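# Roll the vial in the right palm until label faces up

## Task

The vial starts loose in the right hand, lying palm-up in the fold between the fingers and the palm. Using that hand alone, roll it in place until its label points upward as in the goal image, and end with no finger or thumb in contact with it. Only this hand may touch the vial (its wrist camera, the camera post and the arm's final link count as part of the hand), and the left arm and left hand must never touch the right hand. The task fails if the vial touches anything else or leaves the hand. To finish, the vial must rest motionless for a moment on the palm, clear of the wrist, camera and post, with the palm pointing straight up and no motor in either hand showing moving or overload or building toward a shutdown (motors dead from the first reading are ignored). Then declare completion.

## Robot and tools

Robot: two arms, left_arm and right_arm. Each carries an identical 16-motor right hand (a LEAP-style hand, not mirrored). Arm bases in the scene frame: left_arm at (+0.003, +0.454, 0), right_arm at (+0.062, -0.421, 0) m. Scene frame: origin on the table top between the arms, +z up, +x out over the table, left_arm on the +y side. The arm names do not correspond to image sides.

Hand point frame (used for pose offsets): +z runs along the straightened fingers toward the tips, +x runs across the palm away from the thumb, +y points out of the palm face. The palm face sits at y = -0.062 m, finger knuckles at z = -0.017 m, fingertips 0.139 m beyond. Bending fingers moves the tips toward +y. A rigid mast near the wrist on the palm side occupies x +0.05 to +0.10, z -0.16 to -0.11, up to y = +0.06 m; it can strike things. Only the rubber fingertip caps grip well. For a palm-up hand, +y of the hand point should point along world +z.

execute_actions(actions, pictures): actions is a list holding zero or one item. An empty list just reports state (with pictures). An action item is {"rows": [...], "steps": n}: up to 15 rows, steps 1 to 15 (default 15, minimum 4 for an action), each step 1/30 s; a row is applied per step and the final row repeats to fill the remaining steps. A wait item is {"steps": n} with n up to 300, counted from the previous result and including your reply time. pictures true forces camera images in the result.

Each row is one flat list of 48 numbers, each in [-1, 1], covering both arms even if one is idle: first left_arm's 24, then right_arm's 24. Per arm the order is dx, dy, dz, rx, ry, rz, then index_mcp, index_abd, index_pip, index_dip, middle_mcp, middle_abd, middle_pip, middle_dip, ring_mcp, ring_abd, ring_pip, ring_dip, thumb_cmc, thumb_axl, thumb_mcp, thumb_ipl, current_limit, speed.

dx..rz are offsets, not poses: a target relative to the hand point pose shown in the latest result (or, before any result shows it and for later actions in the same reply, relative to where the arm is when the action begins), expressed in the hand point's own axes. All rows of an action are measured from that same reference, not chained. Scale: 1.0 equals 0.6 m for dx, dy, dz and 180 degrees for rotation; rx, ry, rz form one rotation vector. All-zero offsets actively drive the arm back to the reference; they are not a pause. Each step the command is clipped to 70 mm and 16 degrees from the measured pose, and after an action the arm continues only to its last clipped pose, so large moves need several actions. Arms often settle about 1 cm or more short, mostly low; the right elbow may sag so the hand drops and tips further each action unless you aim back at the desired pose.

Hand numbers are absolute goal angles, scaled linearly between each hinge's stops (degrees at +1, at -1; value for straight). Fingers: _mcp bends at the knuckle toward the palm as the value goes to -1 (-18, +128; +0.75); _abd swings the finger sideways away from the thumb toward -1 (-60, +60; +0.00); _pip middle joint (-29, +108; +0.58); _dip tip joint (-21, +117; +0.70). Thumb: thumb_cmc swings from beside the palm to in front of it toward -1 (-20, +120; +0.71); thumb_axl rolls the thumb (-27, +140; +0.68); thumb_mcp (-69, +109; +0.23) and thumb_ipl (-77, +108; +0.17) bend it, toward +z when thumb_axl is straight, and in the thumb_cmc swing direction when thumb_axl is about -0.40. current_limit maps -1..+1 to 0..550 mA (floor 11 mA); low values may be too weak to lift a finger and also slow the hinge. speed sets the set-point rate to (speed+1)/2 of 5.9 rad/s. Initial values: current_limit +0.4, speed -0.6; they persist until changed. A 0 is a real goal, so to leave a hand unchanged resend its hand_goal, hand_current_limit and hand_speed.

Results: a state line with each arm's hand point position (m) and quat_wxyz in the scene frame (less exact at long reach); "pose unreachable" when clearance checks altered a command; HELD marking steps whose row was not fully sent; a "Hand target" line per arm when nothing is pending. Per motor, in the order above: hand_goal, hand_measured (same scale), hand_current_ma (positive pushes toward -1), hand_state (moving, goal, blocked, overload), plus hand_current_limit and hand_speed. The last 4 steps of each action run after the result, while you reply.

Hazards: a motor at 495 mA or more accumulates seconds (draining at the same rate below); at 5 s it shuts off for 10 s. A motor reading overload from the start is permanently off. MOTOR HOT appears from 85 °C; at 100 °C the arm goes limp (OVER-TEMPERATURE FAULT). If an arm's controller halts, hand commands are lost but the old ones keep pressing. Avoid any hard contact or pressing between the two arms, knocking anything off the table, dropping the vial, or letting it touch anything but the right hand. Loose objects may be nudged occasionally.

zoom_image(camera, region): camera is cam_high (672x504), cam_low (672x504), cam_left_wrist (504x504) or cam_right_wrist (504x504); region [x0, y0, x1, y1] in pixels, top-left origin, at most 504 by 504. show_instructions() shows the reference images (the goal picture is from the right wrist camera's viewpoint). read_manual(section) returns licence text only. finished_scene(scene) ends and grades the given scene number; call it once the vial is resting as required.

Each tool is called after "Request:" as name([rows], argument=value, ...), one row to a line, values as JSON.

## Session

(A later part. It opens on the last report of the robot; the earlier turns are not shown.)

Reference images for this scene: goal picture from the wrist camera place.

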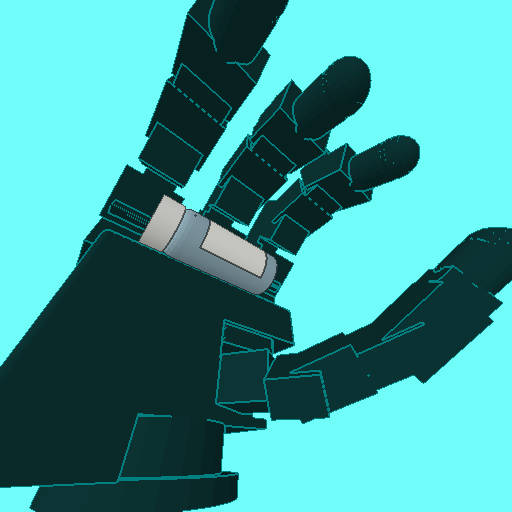

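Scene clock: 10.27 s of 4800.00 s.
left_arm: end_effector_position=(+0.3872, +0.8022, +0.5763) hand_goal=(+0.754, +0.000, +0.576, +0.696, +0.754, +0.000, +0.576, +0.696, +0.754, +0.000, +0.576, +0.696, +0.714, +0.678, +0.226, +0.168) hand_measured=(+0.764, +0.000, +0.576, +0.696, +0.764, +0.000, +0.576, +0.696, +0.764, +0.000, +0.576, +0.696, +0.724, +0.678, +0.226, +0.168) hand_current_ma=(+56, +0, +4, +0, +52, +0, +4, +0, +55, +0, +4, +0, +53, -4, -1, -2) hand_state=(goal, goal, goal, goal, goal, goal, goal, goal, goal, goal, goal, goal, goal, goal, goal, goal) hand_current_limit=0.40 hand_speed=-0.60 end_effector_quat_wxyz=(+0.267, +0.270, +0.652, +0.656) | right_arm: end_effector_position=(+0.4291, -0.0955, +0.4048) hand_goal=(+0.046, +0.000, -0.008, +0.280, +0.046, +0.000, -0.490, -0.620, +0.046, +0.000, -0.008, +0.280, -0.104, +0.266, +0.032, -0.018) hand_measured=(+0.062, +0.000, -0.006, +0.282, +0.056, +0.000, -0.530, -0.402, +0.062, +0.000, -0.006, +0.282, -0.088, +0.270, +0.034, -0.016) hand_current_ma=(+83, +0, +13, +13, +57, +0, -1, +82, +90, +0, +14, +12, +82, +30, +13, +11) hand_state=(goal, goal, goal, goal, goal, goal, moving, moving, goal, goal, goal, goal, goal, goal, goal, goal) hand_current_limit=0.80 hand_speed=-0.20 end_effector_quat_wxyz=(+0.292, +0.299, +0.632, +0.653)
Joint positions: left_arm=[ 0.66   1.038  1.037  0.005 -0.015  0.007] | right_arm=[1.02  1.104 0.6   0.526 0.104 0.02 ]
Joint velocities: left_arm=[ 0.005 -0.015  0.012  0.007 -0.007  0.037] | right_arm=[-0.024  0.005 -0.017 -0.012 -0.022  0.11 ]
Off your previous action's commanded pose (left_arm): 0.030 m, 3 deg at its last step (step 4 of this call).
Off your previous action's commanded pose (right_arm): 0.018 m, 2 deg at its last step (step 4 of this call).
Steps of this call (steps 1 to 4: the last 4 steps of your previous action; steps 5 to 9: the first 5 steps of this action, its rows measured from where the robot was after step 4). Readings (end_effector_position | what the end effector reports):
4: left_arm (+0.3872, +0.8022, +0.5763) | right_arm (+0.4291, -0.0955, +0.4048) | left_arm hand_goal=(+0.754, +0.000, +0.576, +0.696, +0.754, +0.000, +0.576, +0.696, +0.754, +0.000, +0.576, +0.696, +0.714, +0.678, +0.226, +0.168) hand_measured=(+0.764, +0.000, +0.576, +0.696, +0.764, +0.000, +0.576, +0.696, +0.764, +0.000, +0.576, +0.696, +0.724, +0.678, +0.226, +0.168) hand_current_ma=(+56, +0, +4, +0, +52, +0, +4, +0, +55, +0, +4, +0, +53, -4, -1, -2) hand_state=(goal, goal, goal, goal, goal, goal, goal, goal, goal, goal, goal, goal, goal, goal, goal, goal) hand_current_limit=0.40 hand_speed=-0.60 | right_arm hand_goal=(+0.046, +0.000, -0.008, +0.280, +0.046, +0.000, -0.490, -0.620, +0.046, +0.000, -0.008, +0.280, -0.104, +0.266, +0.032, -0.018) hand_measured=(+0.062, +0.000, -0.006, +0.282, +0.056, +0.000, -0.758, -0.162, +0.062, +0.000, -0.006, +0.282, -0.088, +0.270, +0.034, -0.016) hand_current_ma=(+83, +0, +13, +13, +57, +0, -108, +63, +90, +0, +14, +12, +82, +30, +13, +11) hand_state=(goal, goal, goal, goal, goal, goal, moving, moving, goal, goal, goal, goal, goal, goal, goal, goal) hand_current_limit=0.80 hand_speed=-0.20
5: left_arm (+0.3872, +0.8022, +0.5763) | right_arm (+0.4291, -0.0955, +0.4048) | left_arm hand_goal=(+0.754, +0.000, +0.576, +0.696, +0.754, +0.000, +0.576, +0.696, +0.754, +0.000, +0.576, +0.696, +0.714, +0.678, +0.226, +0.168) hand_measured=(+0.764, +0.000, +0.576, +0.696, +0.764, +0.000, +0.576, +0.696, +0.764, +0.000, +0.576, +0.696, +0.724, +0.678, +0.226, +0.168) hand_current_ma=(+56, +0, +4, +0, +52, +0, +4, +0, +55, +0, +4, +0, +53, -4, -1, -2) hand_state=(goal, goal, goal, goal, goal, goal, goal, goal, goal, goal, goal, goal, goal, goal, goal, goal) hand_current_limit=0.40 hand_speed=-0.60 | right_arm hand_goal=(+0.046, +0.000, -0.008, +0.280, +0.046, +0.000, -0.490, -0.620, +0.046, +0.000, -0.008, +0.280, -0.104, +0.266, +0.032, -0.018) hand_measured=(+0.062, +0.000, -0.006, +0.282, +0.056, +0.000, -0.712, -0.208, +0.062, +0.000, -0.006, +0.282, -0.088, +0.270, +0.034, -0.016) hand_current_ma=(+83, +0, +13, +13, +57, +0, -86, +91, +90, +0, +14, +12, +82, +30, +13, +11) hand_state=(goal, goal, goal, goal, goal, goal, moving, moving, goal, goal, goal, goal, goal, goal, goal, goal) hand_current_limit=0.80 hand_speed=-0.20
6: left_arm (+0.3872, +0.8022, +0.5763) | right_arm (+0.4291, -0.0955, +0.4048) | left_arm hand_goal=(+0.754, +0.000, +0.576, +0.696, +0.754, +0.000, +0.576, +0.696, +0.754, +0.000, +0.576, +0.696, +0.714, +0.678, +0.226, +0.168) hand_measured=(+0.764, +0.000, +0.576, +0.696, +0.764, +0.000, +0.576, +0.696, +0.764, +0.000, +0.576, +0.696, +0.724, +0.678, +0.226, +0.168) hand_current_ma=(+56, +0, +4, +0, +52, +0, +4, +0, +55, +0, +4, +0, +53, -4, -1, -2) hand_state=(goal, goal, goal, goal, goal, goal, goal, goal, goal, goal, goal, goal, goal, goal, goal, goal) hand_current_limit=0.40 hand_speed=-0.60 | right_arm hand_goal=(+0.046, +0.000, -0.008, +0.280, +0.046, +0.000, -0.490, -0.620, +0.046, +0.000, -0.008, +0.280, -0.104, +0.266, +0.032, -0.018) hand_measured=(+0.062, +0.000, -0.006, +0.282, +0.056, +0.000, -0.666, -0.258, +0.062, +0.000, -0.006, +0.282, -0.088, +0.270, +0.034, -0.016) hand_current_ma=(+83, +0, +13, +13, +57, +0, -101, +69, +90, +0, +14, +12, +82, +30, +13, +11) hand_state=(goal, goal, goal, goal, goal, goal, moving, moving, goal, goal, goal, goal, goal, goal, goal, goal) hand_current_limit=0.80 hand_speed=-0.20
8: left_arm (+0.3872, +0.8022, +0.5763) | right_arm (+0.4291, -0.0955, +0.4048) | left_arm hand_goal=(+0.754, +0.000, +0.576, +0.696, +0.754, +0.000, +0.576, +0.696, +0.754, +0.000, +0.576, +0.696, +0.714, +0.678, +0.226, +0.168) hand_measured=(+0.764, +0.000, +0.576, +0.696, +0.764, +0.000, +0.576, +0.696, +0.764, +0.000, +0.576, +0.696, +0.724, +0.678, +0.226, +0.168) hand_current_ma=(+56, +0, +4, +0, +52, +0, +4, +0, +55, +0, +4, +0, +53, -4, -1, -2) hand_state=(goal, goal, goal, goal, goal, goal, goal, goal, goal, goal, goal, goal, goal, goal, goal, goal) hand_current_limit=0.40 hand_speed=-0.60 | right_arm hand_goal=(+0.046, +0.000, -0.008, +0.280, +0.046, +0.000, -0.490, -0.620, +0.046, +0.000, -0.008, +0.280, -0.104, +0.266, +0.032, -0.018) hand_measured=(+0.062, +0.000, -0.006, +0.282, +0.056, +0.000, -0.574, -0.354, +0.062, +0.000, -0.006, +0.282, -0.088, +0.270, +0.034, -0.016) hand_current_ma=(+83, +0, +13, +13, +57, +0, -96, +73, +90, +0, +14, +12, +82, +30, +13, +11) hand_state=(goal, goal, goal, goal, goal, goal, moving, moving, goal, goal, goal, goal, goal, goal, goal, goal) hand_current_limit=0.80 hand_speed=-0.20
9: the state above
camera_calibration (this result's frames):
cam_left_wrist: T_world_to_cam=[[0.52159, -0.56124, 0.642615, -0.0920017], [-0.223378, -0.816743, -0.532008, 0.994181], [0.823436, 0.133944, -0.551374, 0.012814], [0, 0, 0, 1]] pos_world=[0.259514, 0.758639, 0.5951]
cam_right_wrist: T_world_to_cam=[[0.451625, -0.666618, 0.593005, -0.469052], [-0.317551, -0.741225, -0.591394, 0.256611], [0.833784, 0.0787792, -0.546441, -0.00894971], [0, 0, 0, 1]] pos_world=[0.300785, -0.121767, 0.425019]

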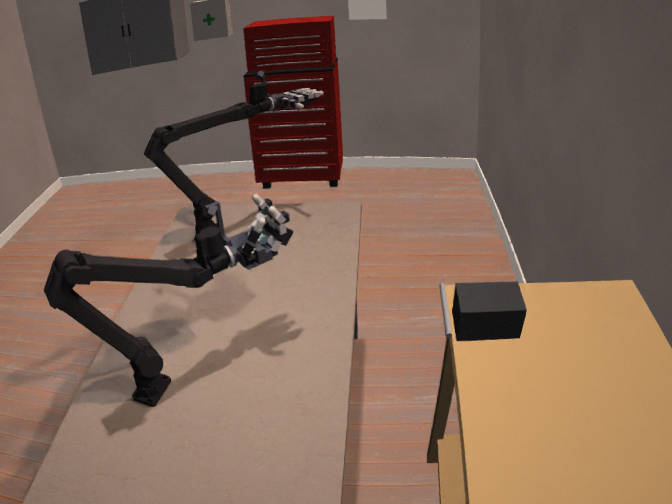

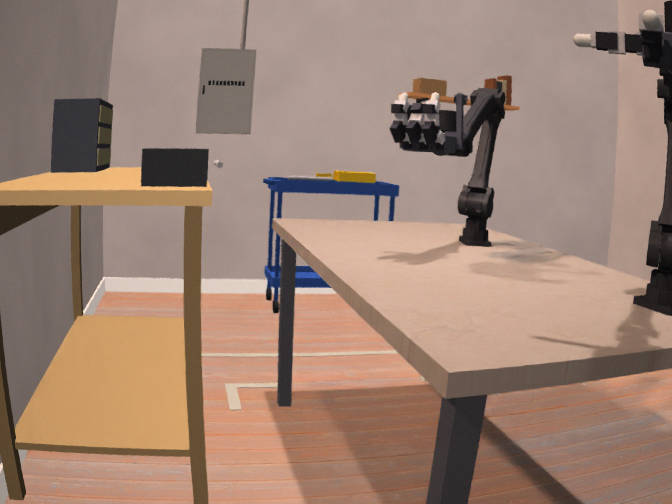

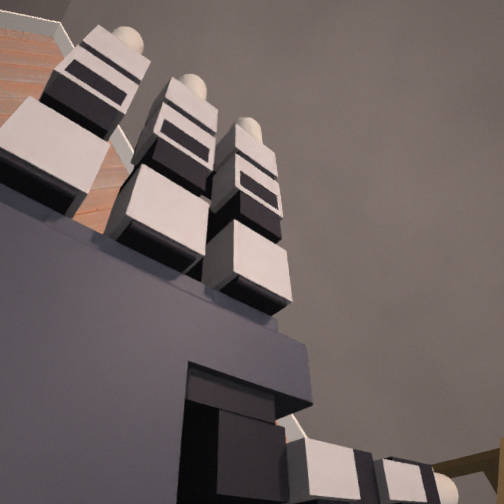

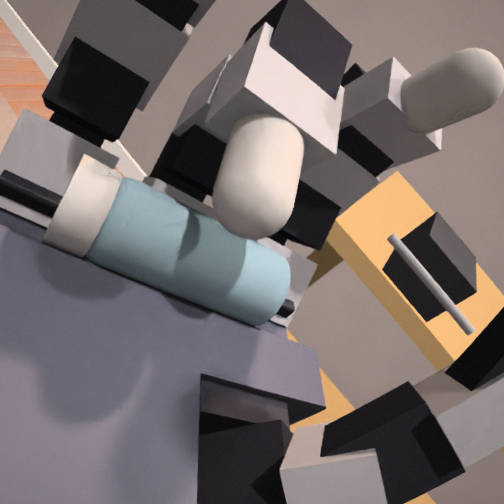

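Request:
execute_actions([
  {"rows": [[0,0.0478,-0.0121,-0.0166,0,0,0.754,0,0.576,0.696,0.754,0,0.576,0.696,0.754,0,0.576,0.696,0.714,0.678,0.226,0.168,0.4,-0.6,0.001,0.0303,0.0034,-0.0107,0,0.0012,0.046,0,-0.008,0.28,0.046,0,-0.595,-0.62,0.046,0,-0.008,0.28,-0.104,0.266,0.032,-0.018,0.4,-0.3],[0,0.0478,-0.0121,-0.0166,0,0,0.754,0,0.576,0.696,0.754,0,0.576,0.696,0.754,0,0.576,0.696,0.714,0.678,0.226,0.168,0.4,-0.6,0.001,0.0303,0.0034,-0.0107,0,0.0012,0.046,0,-0.008,0.28,0.046,0,-0.595,-0.62,0.046,0,-0.008,0.28,-0.104,0.266,0.032,-0.018,0.4,-0.3],[0,0.0478,-0.0121,-0.0166,0,0,0.754,0,0.576,0.696,0.754,0,0.576,0.696,0.754,0,0.576,0.696,0.714,0.678,0.226,0.168,0.4,-0.6,0.001,0.0303,0.0034,-0.0107,0,0.0012,0.046,0,-0.008,0.28,0.046,0,-0.6,-0.61,0.046,0,-0.008,0.28,-0.104,0.266,0.032,-0.018,0.4,-0.3],[0,0.0478,-0.0121,-0.0166,0,0,0.754,0,0.576,0.696,0.754,0,0.576,0.696,0.754,0,0.576,0.696,0.714,0.678,0.226,0.168,0.4,-0.6,0.001,0.0303,0.0034,-0.0107,0,0.0012,0.046,0,-0.008,0.28,0.046,0,-0.615,-0.59,0.046,0,-0.008,0.28,-0.104,0.266,0.032,-0.018,0.4,-0.3],[0,0.0478,-0.0121,-0.0166,0,0,0.754,0,0.576,0.696,0.754,0,0.576,0.696,0.754,0,0.576,0.696,0.714,0.678,0.226,0.168,0.4,-0.6,0.001,0.0303,0.0034,-0.0107,0,0.0012,0.046,0,-0.008,0.28,0.046,0,-0.635,-0.56,0.046,0,-0.008,0.28,-0.104,0.266,0.032,-0.018,0.4,-0.3],[0,0.0478,-0.0121,-0.0166,0,0,0.754,0,0.576,0.696,0.754,0,0.576,0.696,0.754,0,0.576,0.696,0.714,0.678,0.226,0.168,0.4,-0.6,0.001,0.0303,0.0034,-0.0107,0,0.0012,0.046,0,-0.008,0.28,0.046,0,-0.656,-0.53,0.046,0,-0.008,0.28,-0.104,0.266,0.032,-0.018,0.4,-0.3],[0,0.0478,-0.0121,-0.0166,0,0,0.754,0,0.576,0.696,0.754,0,0.576,0.696,0.754,0,0.576,0.696,0.714,0.678,0.226,0.168,0.4,-0.6,0.001,0.0303,0.0034,-0.0107,0,0.0012,0.046,0,-0.008,0.28,0.046,0,-0.676,-0.5,0.046,0,-0.008,0.28,-0.104,0.266,0.032,-0.018,0.4,-0.3],[0,0.0478,-0.0121,-0.0166,0,0,0.754,0,0.576,0.696,0.754,0,0.576,0.696,0.754,0,0.576,0.696,0.714,0.678,0.226,0.168,0.4,-0.6,0.001,0.0303,0.0034,-0.0107,0,0.0012,0.046,0,-0.008,0.28,0.046,0,-0.696,-0.47,0.046,0,-0.008,0.28,-0.104,0.266,0.032,-0.018,0.4,-0.3],[0,0.0478,-0.0121,-0.0166,0,0,0.754,0,0.576,0.696,0.754,0,0.576,0.696,0.754,0,0.576,0.696,0.714,0.678,0.226,0.168,0.4,-0.6,0.001,0.0303,0.0034,-0.0107,0,0.0012,0.046,0,-0.008,0.28,0.046,0,-0.718,-0.44,0.046,0,-0.008,0.28,-0.104,0.266,0.032,-0.018,0.4,-0.3],[0,0.0478,-0.0121,-0.0166,0,0,0.754,0,0.576,0.696,0.754,0,0.576,0.696,0.754,0,0.576,0.696,0.714,0.678,0.226,0.168,0.4,-0.6,0.001,0.0303,0.0034,-0.0107,0,0.0012,0.046,0,-0.008,0.28,0.046,0,-0.74,-0.41,0.046,0,-0.008,0.28,-0.104,0.266,0.032,-0.018,0.4,-0.3],[0,0.0478,-0.0121,-0.0166,0,0,0.754,0,0.576,0.696,0.754,0,0.576,0.696,0.754,0,0.576,0.696,0.714,0.678,0.226,0.168,0.4,-0.6,0.001,0.0303,0.0034,-0.0107,0,0.0012,0.046,0,-0.008,0.28,0.046,0,-0.762,-0.38,0.046,0,-0.008,0.28,-0.104,0.266,0.032,-0.018,0.4,-0.3],[0,0.0478,-0.0121,-0.0166,0,0,0.754,0,0.576,0.696,0.754,0,0.576,0.696,0.754,0,0.576,0.696,0.714,0.678,0.226,0.168,0.4,-0.6,0.001,0.0303,0.0034,-0.0107,0,0.0012,0.046,0,-0.008,0.28,0.046,0,-0.783,-0.35,0.046,0,-0.008,0.28,-0.104,0.266,0.032,-0.018,0.4,-0.3],[0,0.0478,-0.0121,-0.0166,0,0,0.754,0,0.576,0.696,0.754,0,0.576,0.696,0.754,0,0.576,0.696,0.714,0.678,0.226,0.168,0.4,-0.6,0.001,0.0303,0.0034,-0.0107,0,0.0012,0.046,0,-0.008,0.28,0.046,0,-0.804,-0.32,0.046,0,-0.008,0.28,-0.104,0.266,0.032,-0.018,0.4,-0.3],[0,0.0478,-0.0121,-0.0166,0,0,0.754,0,0.576,0.696,0.754,0,0.576,0.696,0.754,0,0.576,0.696,0.714,0.678,0.226,0.168,0.4,-0.6,0.001,0.0303,0.0034,-0.0107,0,0.0012,0.046,0,-0.008,0.28,0.046,0,-0.826,-0.29,0.046,0,-0.008,0.28,-0.104,0.266,0.032,-0.018,0.4,-0.3],[0,0.0478,-0.0121,-0.0166,0,0,0.754,0,0.576,0.696,0.754,0,0.576,0.696,0.754,0,0.576,0.696,0.714,0.678,0.226,0.168,0.4,-0.6,0.001,0.0303,0.0034,-0.0107,0,0.0012,0.046,0,-0.008,0.28,0.046,0,-0.847,-0.26,0.046,0,-0.008,0.28,-0.104,0.266,0.032,-0.018,0.4,-0.3]], "steps": 15},
])

Request:
execute_actions([
  {"rows": [[0,0.0478,-0.0121,-0.0166,0,0,0.754,0,0.576,0.696,0.754,0,0.576,0.696,0.754,0,0.576,0.696,0.714,0.678,0.226,0.168,0.4,-0.6,0.001,0.0303,0.0034,-0.0107,0,0.0012,0.046,0,-0.008,0.28,0.046,0,-0.868,-0.23,0.046,0,-0.008,0.28,-0.104,0.266,0.032,-0.018,0.4,-0.3],[0,0.0478,-0.0121,-0.0166,0,0,0.754,0,0.576,0.696,0.754,0,0.576,0.696,0.754,0,0.576,0.696,0.714,0.678,0.226,0.168,0.4,-0.6,0.001,0.0303,0.0034,-0.0107,0,0.0012,0.046,0,-0.008,0.28,0.046,0,-0.889,-0.2,0.046,0,-0.008,0.28,-0.104,0.266,0.032,-0.018,0.4,-0.3],[0,0.0478,-0.0121,-0.0166,0,0,0.754,0,0.576,0.696,0.754,0,0.576,0.696,0.754,0,0.576,0.696,0.714,0.678,0.226,0.168,0.4,-0.6,0.001,0.0303,0.0034,-0.0107,0,0.0012,0.046,0,-0.008,0.28,0.046,0,-0.91,-0.17,0.046,0,-0.008,0.28,-0.104,0.266,0.032,-0.018,0.4,-0.3],[0,0.0478,-0.0121,-0.0166,0,0,0.754,0,0.576,0.696,0.754,0,0.576,0.696,0.754,0,0.576,0.696,0.714,0.678,0.226,0.168,0.4,-0.6,0.001,0.0303,0.0034,-0.0107,0,0.0012,0.046,0,-0.008,0.28,0.046,0,-0.93,-0.14,0.046,0,-0.008,0.28,-0.104,0.266,0.032,-0.018,0.4,-0.3],[0,0.0478,-0.0121,-0.0166,0,0,0.754,0,0.576,0.696,0.754,0,0.576,0.696,0.754,0,0.576,0.696,0.714,0.678,0.226,0.168,0.4,-0.6,0.001,0.0303,0.0034,-0.0107,0,0.0012,0.046,0,-0.008,0.28,0.046,0,-0.949,-0.11,0.046,0,-0.008,0.28,-0.104,0.266,0.032,-0.018,0.4,-0.3],[0,0.0478,-0.0121,-0.0166,0,0,0.754,0,0.576,0.696,0.754,0,0.576,0.696,0.754,0,0.576,0.696,0.714,0.678,0.226,0.168,0.4,-0.6,0.001,0.0303,0.0034,-0.0107,0,0.0012,0.046,0,-0.008,0.28,0.046,0,-0.967,-0.08,0.046,0,-0.008,0.28,-0.104,0.266,0.032,-0.018,0.4,-0.3],[0,0.0478,-0.0121,-0.0166,0,0,0.754,0,0.576,0.696,0.754,0,0.576,0.696,0.754,0,0.576,0.696,0.714,0.678,0.226,0.168,0.4,-0.6,0.001,0.0303,0.0034,-0.0107,0,0.0012,0.046,0,-0.008,0.28,0.046,0,-0.985,-0.05,0.046,0,-0.008,0.28,-0.104,0.266,0.032,-0.018,0.4,-0.3],[0,0.0478,-0.0121,-0.0166,0,0,0.754,0,0.576,0.696,0.754,0,0.576,0.696,0.754,0,0.576,0.696,0.714,0.678,0.226,0.168,0.4,-0.6,0.001,0.0303,0.0034,-0.0107,0,0.0012,0.046,0,-0.008,0.28,0.046,0,-0.998,-0.03,0.046,0,-0.008,0.28,-0.104,0.266,0.032,-0.018,0.4,-0.3]], "steps": 10},
])

Request:
execute_actions([
  {"rows": [[0,0.0478,-0.0121,-0.0166,0,0,0.754,0,0.576,0.696,0.754,0,0.576,0.696,0.754,0,0.576,0.696,0.714,0.678,0.226,0.168,0.4,-0.6,0.001,0.0303,0.0034,-0.0107,0,0.0012,0.046,0,-0.008,0.28,0.046,0,-0.45,-0.03,0.046,0,-0.008,0.28,-0.104,0.266,0.032,-0.018,0.8,-0.2],[0,0.0478,-0.0121,-0.0166,0,0,0.754,0,0.576,0.696,0.754,0,0.576,0.696,0.754,0,0.576,0.696,0.714,0.678,0.226,0.168,0.4,-0.6,0.001,0.0303,0.0034,-0.0107,0,0.0012,0.046,0,-0.008,0.28,0.046,0,-0.45,-0.03,0.046,0,-0.008,0.28,-0.104,0.266,0.032,-0.018,0.8,-0.2],[0,0.0478,-0.0121,-0.0166,0,0,0.754,0,0.576,0.696,0.754,0,0.576,0.696,0.754,0,0.576,0.696,0.714,0.678,0.226,0.168,0.4,-0.6,0.001,0.0303,0.0034,-0.0107,0,0.0012,0.046,0,-0.008,0.28,0.046,0,-0.45,-0.5,0.046,0,-0.008,0.28,-0.104,0.266,0.032,-0.018,0.8,-0.2]], "steps": 15},
], pictures=true)

Scene clock: 13.33 s of 4800.00 s.
left_arm: end_effector_position=(+0.3872, +0.8022, +0.5763) hand_goal=(+0.754, +0.000, +0.576, +0.696, +0.754, +0.000, +0.576, +0.696, +0.754, +0.000, +0.576, +0.696, +0.714, +0.678, +0.226, +0.168) hand_measured=(+0.764, +0.000, +0.576, +0.696, +0.764, +0.000, +0.576, +0.696, +0.764, +0.000, +0.576, +0.696, +0.724, +0.678, +0.226, +0.168) hand_current_ma=(+56, +0, +4, +0, +52, +0, +4, +0, +55, +0, +4, +0, +53, -4, -1, -2) hand_state=(goal, goal, goal, goal, goal, goal, goal, goal, goal, goal, goal, goal, goal, goal, goal, goal) hand_current_limit=0.40 hand_speed=-0.60 end_effector_quat_wxyz=(+0.267, +0.270, +0.652, +0.656) | right_arm: end_effector_position=(+0.4291, -0.0955, +0.4048) hand_goal=(+0.046, +0.000, -0.008, +0.280, +0.046, +0.000, -0.762, -0.380, +0.046, +0.000, -0.008, +0.280, -0.104, +0.266, +0.032, -0.018) hand_measured=(+0.062, +0.000, -0.006, +0.282, +0.060, +0.000, -0.670, -0.450, +0.062, +0.000, -0.006, +0.282, -0.088, +0.270, +0.034, -0.016) hand_current_ma=(+83, +0, +13, +13, +79, +0, +201, -22, +90, +0, +14, +12, +82, +30, +13, +11) hand_state=(goal, goal, goal, goal, goal, goal, moving, moving, goal, goal, goal, goal, goal, goal, goal, goal) hand_current_limit=0.40 hand_speed=-0.30 end_effector_quat_wxyz=(+0.292, +0.299, +0.632, +0.653)
Joint positions: left_arm=[ 0.66   1.038  1.037  0.005 -0.015  0.007] | right_arm=[1.02  1.104 0.6   0.526 0.104 0.02 ]
Joint velocities: left_arm=[-0.015  0.005 -0.002  0.017 -0.007 -0.051] | right_arm=[-0.005  0.005  0.012  0.017 -0.081 -0.081]
Off your previous action's commanded pose (left_arm): 0.030 m, 3 deg at its last step (step 4 of this call).
Off your previous action's commanded pose (right_arm): 0.018 m, 2 deg at its last step (step 4 of this call).
Steps of this call (steps 1 to 4: the last 4 steps of your previous action; steps 5 to 81: nothing new was sent; steps 82 to 92: the first 11 steps of this action). Readings (end_effector_position | what the end effector reports):
82: left_arm (+0.3872, +0.8022, +0.5763) | right_arm (+0.4291, -0.0955, +0.4048) | left_arm hand_goal=(+0.754, +0.000, +0.576, +0.696, +0.754, +0.000, +0.576, +0.696, +0.754, +0.000, +0.576, +0.696, +0.714, +0.678, +0.226, +0.168) hand_measured=(+0.764, +0.000, +0.576, +0.696, +0.764, +0.000, +0.576, +0.696, +0.764, +0.000, +0.576, +0.696, +0.724, +0.678, +0.226, +0.168) hand_current_ma=(+56, +0, +4, +0, +52, +0, +4, +0, +55, +0, +4, +0, +53, -4, -1, -2) hand_state=(goal, goal, goal, goal, goal, goal, goal, goal, goal, goal, goal, goal, goal, goal, goal, goal) hand_current_limit=0.40 hand_speed=-0.60 | right_arm hand_goal=(+0.046, +0.000, -0.008, +0.280, +0.046, +0.000, -0.594, -0.620, +0.046, +0.000, -0.008, +0.280, -0.104, +0.266, +0.032, -0.018) hand_measured=(+0.062, +0.000, -0.006, +0.282, +0.056, +0.000, -0.496, -0.618, +0.062, +0.000, -0.006, +0.282, -0.088, +0.270, +0.034, -0.016) hand_current_ma=(+83, +0, +13, +13, +57, +0, -32, +12, +90, +0, +14, +12, +82, +30, +13, +11) hand_state=(goal, goal, goal, goal, goal, goal, moving, goal, goal, goal, goal, goal, goal, goal, goal, goal) hand_current_limit=0.40 hand_speed=-0.30
83: left_arm (+0.3872, +0.8022, +0.5763) | right_arm (+0.4291, -0.0955, +0.4048) | left_arm hand_goal=(+0.754, +0.000, +0.576, +0.696, +0.754, +0.000, +0.576, +0.696, +0.754, +0.000, +0.576, +0.696, +0.714, +0.678, +0.226, +0.168) hand_measured=(+0.764, +0.000, +0.576, +0.696, +0.764, +0.000, +0.576, +0.696, +0.764, +0.000, +0.576, +0.696, +0.724, +0.678, +0.226, +0.168) hand_current_ma=(+56, +0, +4, +0, +52, +0, +4, +0, +55, +0, +4, +0, +53, -4, -1, -2) hand_state=(goal, goal, goal, goal, goal, goal, goal, goal, goal, goal, goal, goal, goal, goal, goal, goal) hand_current_limit=0.40 hand_speed=-0.60 | right_arm hand_goal=(+0.046, +0.000, -0.008, +0.280, +0.046, +0.000, -0.594, -0.620, +0.046, +0.000, -0.008, +0.280, -0.104, +0.266, +0.032, -0.018) hand_measured=(+0.062, +0.000, -0.006, +0.282, +0.056, +0.000, -0.500, -0.618, +0.062, +0.000, -0.006, +0.282, -0.088, +0.270, +0.034, -0.016) hand_current_ma=(+83, +0, +13, +13, +57, +0, +130, +12, +90, +0, +14, +12, +82, +30, +13, +11) hand_state=(goal, goal, goal, goal, goal, goal, moving, goal, goal, goal, goal, goal, goal, goal, goal, goal) hand_current_limit=0.40 hand_speed=-0.30
85: left_arm (+0.3872, +0.8022, +0.5763) | right_arm (+0.4291, -0.0955, +0.4048) | left_arm hand_goal=(+0.754, +0.000, +0.576, +0.696, +0.754, +0.000, +0.576, +0.696, +0.754, +0.000, +0.576, +0.696, +0.714, +0.678, +0.226, +0.168) hand_measured=(+0.764, +0.000, +0.576, +0.696, +0.764, +0.000, +0.576, +0.696, +0.764, +0.000, +0.576, +0.696, +0.724, +0.678, +0.226, +0.168) hand_current_ma=(+56, +0, +4, +0, +52, +0, +4, +0, +55, +0, +4, +0, +53, -4, -1, -2) hand_state=(goal, goal, goal, goal, goal, goal, goal, goal, goal, goal, goal, goal, goal, goal, goal, goal) hand_current_limit=0.40 hand_speed=-0.60 | right_arm hand_goal=(+0.046, +0.000, -0.008, +0.280, +0.046, +0.000, -0.614, -0.590, +0.046, +0.000, -0.008, +0.280, -0.104, +0.266, +0.032, -0.018) hand_measured=(+0.062, +0.000, -0.006, +0.282, +0.056, +0.000, -0.560, -0.616, +0.062, +0.000, -0.006, +0.282, -0.088, +0.270, +0.034, -0.016) hand_current_ma=(+83, +0, +13, +13, +57, +0, +131, +3, +90, +0, +14, +12, +82, +30, +13, +11) hand_state=(goal, goal, goal, goal, goal, goal, moving, moving, goal, goal, goal, goal, goal, goal, goal, goal) hand_current_limit=0.40 hand_speed=-0.30
89: left_arm (+0.3872, +0.8022, +0.5763) | right_arm (+0.4291, -0.0955, +0.4048) | left_arm hand_goal=(+0.754, +0.000, +0.576, +0.696, +0.754, +0.000, +0.576, +0.696, +0.754, +0.000, +0.576, +0.696, +0.714, +0.678, +0.226, +0.168) hand_measured=(+0.764, +0.000, +0.576, +0.696, +0.764, +0.000, +0.576, +0.696, +0.764, +0.000, +0.576, +0.696, +0.724, +0.678, +0.226, +0.168) hand_current_ma=(+56, +0, +4, +0, +52, +0, +4, +0, +55, +0, +4, +0, +53, -4, -1, -2) hand_state=(goal, goal, goal, goal, goal, goal, goal, goal, goal, goal, goal, goal, goal, goal, goal, goal) hand_current_limit=0.40 hand_speed=-0.60 | right_arm hand_goal=(+0.046, +0.000, -0.008, +0.280, +0.046, +0.000, -0.696, -0.470, +0.046, +0.000, -0.008, +0.280, -0.104, +0.266, +0.032, -0.018) hand_measured=(+0.062, +0.000, -0.006, +0.282, +0.060, +0.000, -0.610, -0.540, +0.062, +0.000, -0.006, +0.282, -0.088, +0.270, +0.034, -0.016) hand_current_ma=(+83, +0, +13, +13, +79, +0, +216, -27, +90, +0, +14, +12, +82, +30, +13, +11) hand_state=(goal, goal, goal, goal, goal, goal, moving, moving, goal, goal, goal, goal, goal, goal, goal, goal) hand_current_limit=0.40 hand_speed=-0.30
92: the state above

Scene clock: 13.67 s of 4800.00 s.
left_arm: end_effector_position=(+0.3872, +0.8022, +0.5763) hand_goal=(+0.754, +0.000, +0.576, +0.696, +0.754, +0.000, +0.576, +0.696, +0.754, +0.000, +0.576, +0.696, +0.714, +0.678, +0.226, +0.168) hand_measured=(+0.764, +0.000, +0.576, +0.696, +0.764, +0.000, +0.576, +0.696, +0.764, +0.000, +0.576, +0.696, +0.724, +0.678, +0.226, +0.168) hand_current_ma=(+56, +0, +4, +0, +52, +0, +4, +0, +55, +0, +4, +0, +53, -4, -1, -2) hand_state=(goal, goal, goal, goal, goal, goal, goal, goal, goal, goal, goal, goal, goal, goal, goal, goal) hand_current_limit=0.40 hand_speed=-0.60 end_effector_quat_wxyz=(+0.267, +0.270, +0.652, +0.656) | right_arm: end_effector_position=(+0.4291, -0.0955, +0.4048) hand_goal=(+0.046, +0.000, -0.008, +0.280, +0.046, +0.000, -0.966, -0.080, +0.046, +0.000, -0.008, +0.280, -0.104, +0.266, +0.032, -0.018) hand_measured=(+0.062, +0.000, -0.006, +0.282, +0.060, +0.000, -0.884, -0.150, +0.062, +0.000, -0.006, +0.282, -0.088, +0.270, +0.034, -0.016) hand_current_ma=(+83, +0, +13, +13, +79, +0, +210, -20, +90, +0, +14, +12, +82, +30, +13, +11) hand_state=(goal, goal, goal, goal, goal, goal, moving, moving, goal, goal, goal, goal, goal, goal, goal, goal) hand_current_limit=0.40 hand_speed=-0.30 end_effector_quat_wxyz=(+0.292, +0.299, +0.632, +0.653)
Joint positions: left_arm=[ 0.66   1.038  1.037  0.005 -0.015  0.007] | right_arm=[1.02  1.104 0.6   0.526 0.104 0.02 ]
Joint velocities: left_arm=[ 0.005 -0.015 -0.007  0.007  0.007  0.007] | right_arm=[ 0.005  0.005  0.002 -0.007 -0.007 -0.007]
Off your previous action's commanded pose (left_arm): 0.030 m, 3 deg at its last step (step 4 of this call).
Off your previous action's commanded pose (right_arm): 0.018 m, 2 deg at its last step (step 4 of this call).
Steps of this call (steps 1 to 4: the last 4 steps of your previous action; steps 5 to 10: the first 6 steps of this action, its rows measured from where the robot was after step 4). Readings (end_effector_position | what the end effector reports):
4: left_arm (+0.3872, +0.8022, +0.5763) | right_arm (+0.4291, -0.0955, +0.4048) | left_arm hand_goal=(+0.754, +0.000, +0.576, +0.696, +0.754, +0.000, +0.576, +0.696, +0.754, +0.000, +0.576, +0.696, +0.714, +0.678, +0.226, +0.168) hand_measured=(+0.764, +0.000, +0.576, +0.696, +0.764, +0.000, +0.576, +0.696, +0.764, +0.000, +0.576, +0.696, +0.724, +0.678, +0.226, +0.168) hand_current_ma=(+56, +0, +4, +0, +52, +0, +4, +0, +55, +0, +4, +0, +53, -4, -1, -2) hand_state=(goal, goal, goal, goal, goal, goal, goal, goal, goal, goal, goal, goal, goal, goal, goal, goal) hand_current_limit=0.40 hand_speed=-0.60 | right_arm hand_goal=(+0.046, +0.000, -0.008, +0.280, +0.046, +0.000, -0.846, -0.260, +0.046, +0.000, -0.008, +0.280, -0.104, +0.266, +0.032, -0.018) hand_measured=(+0.062, +0.000, -0.006, +0.282, +0.060, +0.000, -0.756, -0.330, +0.062, +0.000, -0.006, +0.282, -0.088, +0.270, +0.034, -0.016) hand_current_ma=(+83, +0, +13, +13, +79, +0, +196, -23, +90, +0, +14, +12, +82, +30, +13, +11) hand_state=(goal, goal, goal, goal, goal, goal, moving, moving, goal, goal, goal, goal, goal, goal, goal, goal) hand_current_limit=0.40 hand_speed=-0.30
5: left_arm (+0.3872, +0.8022, +0.5763) | right_arm (+0.4291, -0.0955, +0.4048) | left_arm hand_goal=(+0.754, +0.000, +0.576, +0.696, +0.754, +0.000, +0.576, +0.696, +0.754, +0.000, +0.576, +0.696, +0.714, +0.678, +0.226, +0.168) hand_measured=(+0.764, +0.000, +0.576, +0.696, +0.764, +0.000, +0.576, +0.696, +0.764, +0.000, +0.576, +0.696, +0.724, +0.678, +0.226, +0.168) hand_current_ma=(+56, +0, +4, +0, +52, +0, +4, +0, +55, +0, +4, +0, +53, -4, -1, -2) hand_state=(goal, goal, goal, goal, goal, goal, goal, goal, goal, goal, goal, goal, goal, goal, goal, goal) hand_current_limit=0.40 hand_speed=-0.60 | right_arm hand_goal=(+0.046, +0.000, -0.008, +0.280, +0.046, +0.000, -0.868, -0.230, +0.046, +0.000, -0.008, +0.280, -0.104, +0.266, +0.032, -0.018) hand_measured=(+0.062, +0.000, -0.006, +0.282, +0.060, +0.000, -0.778, -0.300, +0.062, +0.000, -0.006, +0.282, -0.088, +0.270, +0.034, -0.016) hand_current_ma=(+83, +0, +13, +13, +79, +0, +195, -22, +90, +0, +14, +12, +82, +30, +13, +11) hand_state=(goal, goal, goal, goal, goal, goal, moving, moving, goal, goal, goal, goal, goal, goal, goal, goal) hand_current_limit=0.40 hand_speed=-0.30
6: left_arm (+0.3872, +0.8022, +0.5763) | right_arm (+0.4291, -0.0955, +0.4048) | left_arm hand_goal=(+0.754, +0.000, +0.576, +0.696, +0.754, +0.000, +0.576, +0.696, +0.754, +0.000, +0.576, +0.696, +0.714, +0.678, +0.226, +0.168) hand_measured=(+0.764, +0.000, +0.576, +0.696, +0.764, +0.000, +0.576, +0.696, +0.764, +0.000, +0.576, +0.696, +0.724, +0.678, +0.226, +0.168) hand_current_ma=(+56, +0, +4, +0, +52, +0, +4, +0, +55, +0, +4, +0, +53, -4, -1, -2) hand_state=(goal, goal, goal, goal, goal, goal, goal, goal, goal, goal, goal, goal, goal, goal, goal, goal) hand_current_limit=0.40 hand_speed=-0.60 | right_arm hand_goal=(+0.046, +0.000, -0.008, +0.280, +0.046, +0.000, -0.888, -0.200, +0.046, +0.000, -0.008, +0.280, -0.104, +0.266, +0.032, -0.018) hand_measured=(+0.062, +0.000, -0.006, +0.282, +0.060, +0.000, -0.800, -0.270, +0.062, +0.000, -0.006, +0.282, -0.088, +0.270, +0.034, -0.016) hand_current_ma=(+83, +0, +13, +13, +79, +0, +193, -21, +90, +0, +14, +12, +82, +30, +13, +11) hand_state=(goal, goal, goal, goal, goal, goal, moving, moving, goal, goal, goal, goal, goal, goal, goal, goal) hand_current_limit=0.40 hand_speed=-0.30
8: left_arm (+0.3872, +0.8022, +0.5763) | right_arm (+0.4291, -0.0955, +0.4048) | left_arm hand_goal=(+0.754, +0.000, +0.576, +0.696, +0.754, +0.000, +0.576, +0.696, +0.754, +0.000, +0.576, +0.696, +0.714, +0.678, +0.226, +0.168) hand_measured=(+0.764, +0.000, +0.576, +0.696, +0.764, +0.000, +0.576, +0.696, +0.764, +0.000, +0.576, +0.696, +0.724, +0.678, +0.226, +0.168) hand_current_ma=(+56, +0, +4, +0, +52, +0, +4, +0, +55, +0, +4, +0, +53, -4, -1, -2) hand_state=(goal, goal, goal, goal, goal, goal, goal, goal, goal, goal, goal, goal, goal, goal, goal, goal) hand_current_limit=0.40 hand_speed=-0.60 | right_arm hand_goal=(+0.046, +0.000, -0.008, +0.280, +0.046, +0.000, -0.930, -0.140, +0.046, +0.000, -0.008, +0.280, -0.104, +0.266, +0.032, -0.018) hand_measured=(+0.062, +0.000, -0.006, +0.282, +0.060, +0.000, -0.844, -0.210, +0.062, +0.000, -0.006, +0.282, -0.088, +0.270, +0.034, -0.016) hand_current_ma=(+83, +0, +13, +13, +79, +0, +202, -21, +90, +0, +14, +12, +82, +30, +13, +11) hand_state=(goal, goal, goal, goal, goal, goal, moving, moving, goal, goal, goal, goal, goal, goal, goal, goal) hand_current_limit=0.40 hand_speed=-0.30
10: the state above

Scene clock: 14.17 s of 4800.00 s.
left_arm: end_effector_position=(+0.3872, +0.8022, +0.5763) hand_goal=(+0.754, +0.000, +0.576, +0.696, +0.754, +0.000, +0.576, +0.696, +0.754, +0.000, +0.576, +0.696, +0.714, +0.678, +0.226, +0.168) hand_measured=(+0.764, +0.000, +0.576, +0.696, +0.764, +0.000, +0.576, +0.696, +0.764, +0.000, +0.576, +0.696, +0.724, +0.678, +0.226, +0.168) hand_current_ma=(+56, +0, +4, +0, +52, +0, +4, +0, +55, +0, +4, +0, +53, -4, -1, -2) hand_state=(goal, goal, goal, goal, goal, goal, goal, goal, goal, goal, goal, goal, goal, goal, goal, goal) hand_current_limit=0.40 hand_speed=-0.60 end_effector_quat_wxyz=(+0.267, +0.270, +0.652, +0.656) | right_arm: end_effector_position=(+0.4291, -0.0955, +0.4048) hand_goal=(+0.046, +0.000, -0.008, +0.280, +0.046, +0.000, -0.450, -0.500, +0.046, +0.000, -0.008, +0.280, -0.104, +0.266, +0.032, -0.018) hand_measured=(+0.062, +0.000, -0.006, +0.282, +0.056, +0.000, -0.574, -0.354, +0.062, +0.000, -0.006, +0.282, -0.088, +0.270, +0.034, -0.016) hand_current_ma=(+83, +0, +13, +13, +57, +0, -96, +73, +90, +0, +14, +12, +82, +30, +13, +11) hand_state=(goal, goal, goal, goal, goal, goal, moving, moving, goal, goal, goal, goal, goal, goal, goal, goal) hand_current_limit=0.80 hand_speed=-0.20 end_effector_quat_wxyz=(+0.292, +0.299, +0.632, +0.653)
Joint positions: left_arm=[ 0.66   1.038  1.037  0.005 -0.015  0.007] | right_arm=[1.02  1.104 0.6   0.526 0.104 0.02 ]
Joint velocities: left_arm=[-0.005  0.005 -0.007  0.002  0.007 -0.037] | right_arm=[-0.005 -0.005  0.002 -0.017  0.022  0.081]
Off your previous action's commanded pose (left_arm): 0.030 m, 3 deg at its last step (step 4 of this call).
Off your previous action's commanded pose (right_arm): 0.018 m, 2 deg at its last step (step 4 of this call).
Steps of this call (steps 1 to 4: the last 4 steps of your previous action; steps 5 to 15: the first 11 steps of this action, its rows measured from where the robot was after step 4). Readings (end_effector_position | what the end effector reports):
4: left_arm (+0.3872, +0.8022, +0.5763) | right_arm (+0.4291, -0.0955, +0.4048) | left_arm hand_goal=(+0.754, +0.000, +0.576, +0.696, +0.754, +0.000, +0.576, +0.696, +0.754, +0.000, +0.576, +0.696, +0.714, +0.678, +0.226, +0.168) hand_measured=(+0.764, +0.000, +0.576, +0.696, +0.764, +0.000, +0.576, +0.696, +0.764, +0.000, +0.576, +0.696, +0.724, +0.678, +0.226, +0.168) hand_current_ma=(+56, +0, +4, +0, +52, +0, +4, +0, +55, +0, +4, +0, +53, -4, -1, -2) hand_state=(goal, goal, goal, goal, goal, goal, goal, goal, goal, goal, goal, goal, goal, goal, goal, goal) hand_current_limit=0.40 hand_speed=-0.60 | right_arm hand_goal=(+0.046, +0.000, -0.008, +0.280, +0.046, +0.000, -0.998, -0.030, +0.046, +0.000, -0.008, +0.280, -0.104, +0.266, +0.032, -0.018) hand_measured=(+0.062, +0.000, -0.006, +0.282, +0.060, +0.000, -0.954, -0.038, +0.062, +0.000, -0.006, +0.282, -0.088, +0.270, +0.034, -0.016) hand_current_ma=(+83, +0, +13, +13, +79, +0, +180, +45, +90, +0, +14, +12, +82, +30, +13, +11) hand_state=(goal, goal, goal, goal, goal, goal, moving, moving, goal, goal, goal, goal, goal, goal, goal, goal) hand_current_limit=0.40 hand_speed=-0.30
5: left_arm (+0.3872, +0.8022, +0.5763) | right_arm (+0.4291, -0.0955, +0.4048) | left_arm hand_goal=(+0.754, +0.000, +0.576, +0.696, +0.754, +0.000, +0.576, +0.696, +0.754, +0.000, +0.576, +0.696, +0.714, +0.678, +0.226, +0.168) hand_measured=(+0.764, +0.000, +0.576, +0.696, +0.764, +0.000, +0.576, +0.696, +0.764, +0.000, +0.576, +0.696, +0.724, +0.678, +0.226, +0.168) hand_current_ma=(+56, +0, +4, +0, +52, +0, +4, +0, +55, +0, +4, +0, +53, -4, -1, -2) hand_state=(goal, goal, goal, goal, goal, goal, goal, goal, goal, goal, goal, goal, goal, goal, goal, goal) hand_current_limit=0.40 hand_speed=-0.60 | right_arm hand_goal=(+0.046, +0.000, -0.008, +0.280, +0.046, +0.000, -0.450, -0.030, +0.046, +0.000, -0.008, +0.280, -0.104, +0.266, +0.032, -0.018) hand_measured=(+0.062, +0.000, -0.006, +0.282, +0.060, +0.000, -0.958, -0.030, +0.062, +0.000, -0.006, +0.282, -0.088, +0.270, +0.034, -0.016) hand_current_ma=(+83, +0, +13, +13, +79, +0, +188, +28, +90, +0, +14, +12, +82, +30, +13, +11) hand_state=(goal, goal, goal, goal, goal, goal, moving, moving, goal, goal, goal, goal, goal, goal, goal, goal) hand_current_limit=0.80 hand_speed=-0.20
6: left_arm (+0.3872, +0.8022, +0.5763) | right_arm (+0.4291, -0.0955, +0.4048) | left_arm hand_goal=(+0.754, +0.000, +0.576, +0.696, +0.754, +0.000, +0.576, +0.696, +0.754, +0.000, +0.576, +0.696, +0.714, +0.678, +0.226, +0.168) hand_measured=(+0.764, +0.000, +0.576, +0.696, +0.764, +0.000, +0.576, +0.696, +0.764, +0.000, +0.576, +0.696, +0.724, +0.678, +0.226, +0.168) hand_current_ma=(+56, +0, +4, +0, +52, +0, +4, +0, +55, +0, +4, +0, +53, -4, -1, -2) hand_state=(goal, goal, goal, goal, goal, goal, goal, goal, goal, goal, goal, goal, goal, goal, goal, goal) hand_current_limit=0.40 hand_speed=-0.60 | right_arm hand_goal=(+0.046, +0.000, -0.008, +0.280, +0.046, +0.000, -0.450, -0.030, +0.046, +0.000, -0.008, +0.280, -0.104, +0.266, +0.032, -0.018) hand_measured=(+0.062, +0.000, -0.006, +0.282, +0.060, +0.000, -0.958, -0.028, +0.062, +0.000, -0.006, +0.282, -0.088, +0.270, +0.034, -0.016) hand_current_ma=(+83, +0, +13, +13, +79, +0, -60, +14, +90, +0, +14, +12, +82, +30, +13, +11) hand_state=(goal, goal, goal, goal, goal, goal, moving, moving, goal, goal, goal, goal, goal, goal, goal, goal) hand_current_limit=0.80 hand_speed=-0.20
8: left_arm (+0.3872, +0.8022, +0.5763) | right_arm (+0.4291, -0.0955, +0.4048) | left_arm hand_goal=(+0.754, +0.000, +0.576, +0.696, +0.754, +0.000, +0.576, +0.696, +0.754, +0.000, +0.576, +0.696, +0.714, +0.678, +0.226, +0.168) hand_measured=(+0.764, +0.000, +0.576, +0.696, +0.764, +0.000, +0.576, +0.696, +0.764, +0.000, +0.576, +0.696, +0.724, +0.678, +0.226, +0.168) hand_current_ma=(+56, +0, +4, +0, +52, +0, +4, +0, +55, +0, +4, +0, +53, -4, -1, -2) hand_state=(goal, goal, goal, goal, goal, goal, goal, goal, goal, goal, goal, goal, goal, goal, goal, goal) hand_current_limit=0.40 hand_speed=-0.60 | right_arm hand_goal=(+0.046, +0.000, -0.008, +0.280, +0.046, +0.000, -0.450, -0.500, +0.046, +0.000, -0.008, +0.280, -0.104, +0.266, +0.032, -0.018) hand_measured=(+0.062, +0.000, -0.006, +0.282, +0.058, +0.000, -0.892, -0.032, +0.062, +0.000, -0.006, +0.282, -0.088, +0.270, +0.034, -0.016) hand_current_ma=(+83, +0, +13, +13, +56, +0, -68, +174, +90, +0, +14, +12, +82, +30, +13, +11) hand_state=(goal, goal, goal, goal, moving, goal, moving, moving, goal, goal, goal, goal, goal, goal, goal, goal) hand_current_limit=0.80 hand_speed=-0.20
12: left_arm (+0.3872, +0.8022, +0.5763) | right_arm (+0.4291, -0.0955, +0.4048) | left_arm hand_goal=(+0.754, +0.000, +0.576, +0.696, +0.754, +0.000, +0.576, +0.696, +0.754, +0.000, +0.576, +0.696, +0.714, +0.678, +0.226, +0.168) hand_measured=(+0.764, +0.000, +0.576, +0.696, +0.764, +0.000, +0.576, +0.696, +0.764, +0.000, +0.576, +0.696, +0.724, +0.678, +0.226, +0.168) hand_current_ma=(+56, +0, +4, +0, +52, +0, +4, +0, +55, +0, +4, +0, +53, -4, -1, -2) hand_state=(goal, goal, goal, goal, goal, goal, goal, goal, goal, goal, goal, goal, goal, goal, goal, goal) hand_current_limit=0.40 hand_speed=-0.60 | right_arm hand_goal=(+0.046, +0.000, -0.008, +0.280, +0.046, +0.000, -0.450, -0.500, +0.046, +0.000, -0.008, +0.280, -0.104, +0.266, +0.032, -0.018) hand_measured=(+0.062, +0.000, -0.006, +0.282, +0.056, +0.000, -0.712, -0.208, +0.062, +0.000, -0.006, +0.282, -0.088, +0.270, +0.034, -0.016) hand_current_ma=(+83, +0, +13, +13, +57, +0, -86, +91, +90, +0, +14, +12, +82, +30, +13, +11) hand_state=(goal, goal, goal, goal, goal, goal, moving, moving, goal, goal, goal, goal, goal, goal, goal, goal) hand_current_limit=0.80 hand_speed=-0.20
15: the state above
camera_calibration (this result's frames):
cam_left_wrist: T_world_to_cam=[[0.52159, -0.56124, 0.642615, -0.0920017], [-0.223378, -0.816743, -0.532008, 0.994181], [0.823436, 0.133944, -0.551374, 0.012814], [0, 0, 0, 1]] pos_world=[0.259514, 0.758639, 0.5951]
cam_right_wrist: T_world_to_cam=[[0.451625, -0.666618, 0.593005, -0.469052], [-0.317551, -0.741225, -0.591394, 0.256611], [0.833784, 0.0787792, -0.546441, -0.00894971], [0, 0, 0, 1]] pos_world=[0.300785, -0.121767, 0.425019]

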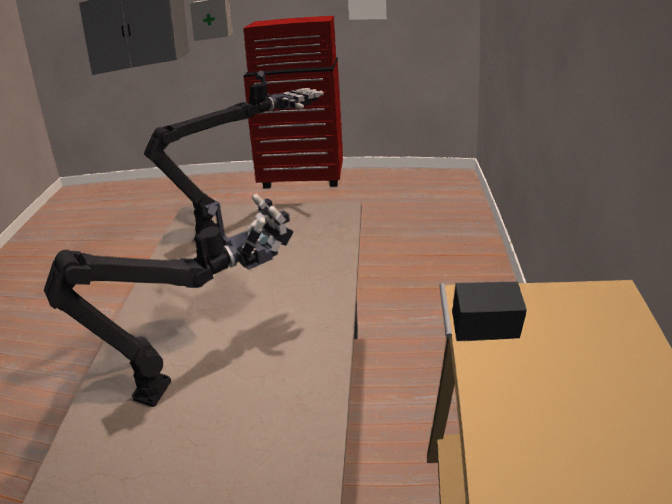

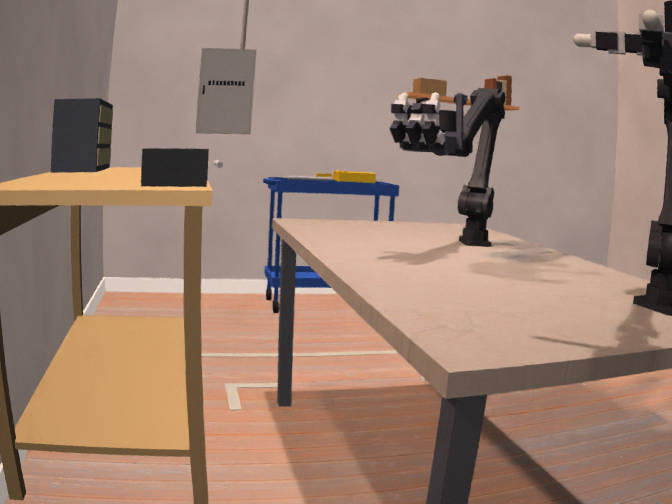

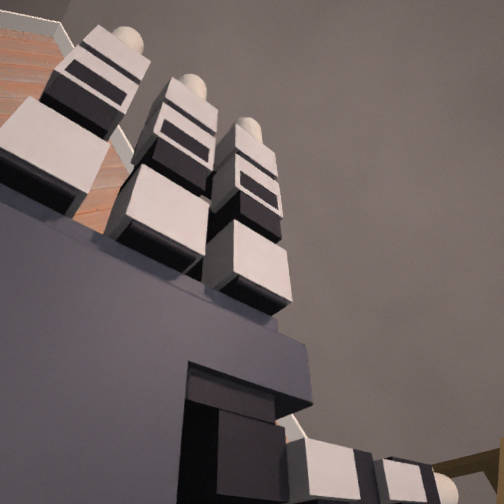

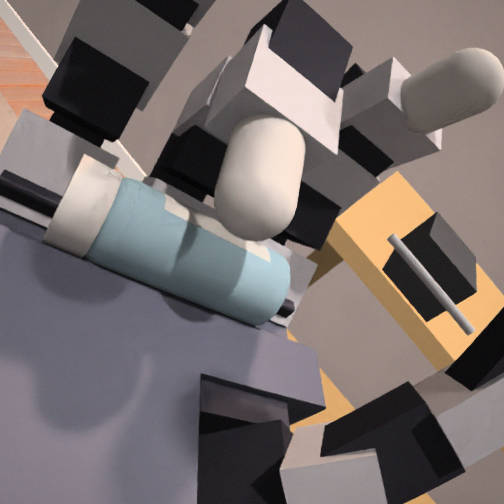

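Request:
zoom_image(camera="cam_right_wrist", region=[30, 130, 330, 350])

Region (30, 130, 330, 350) of cam_right_wrist's 504x504 image, scaled by 1.680, with more detail than that image has; it fills the top 370 rows of this view, and the rest is white.

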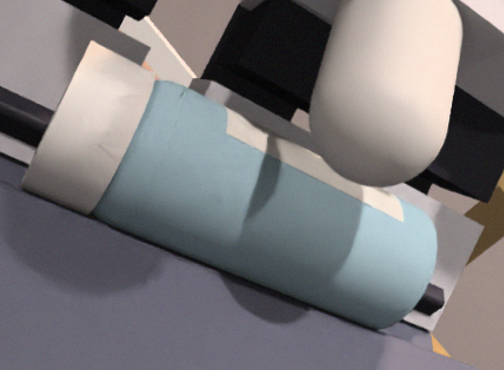

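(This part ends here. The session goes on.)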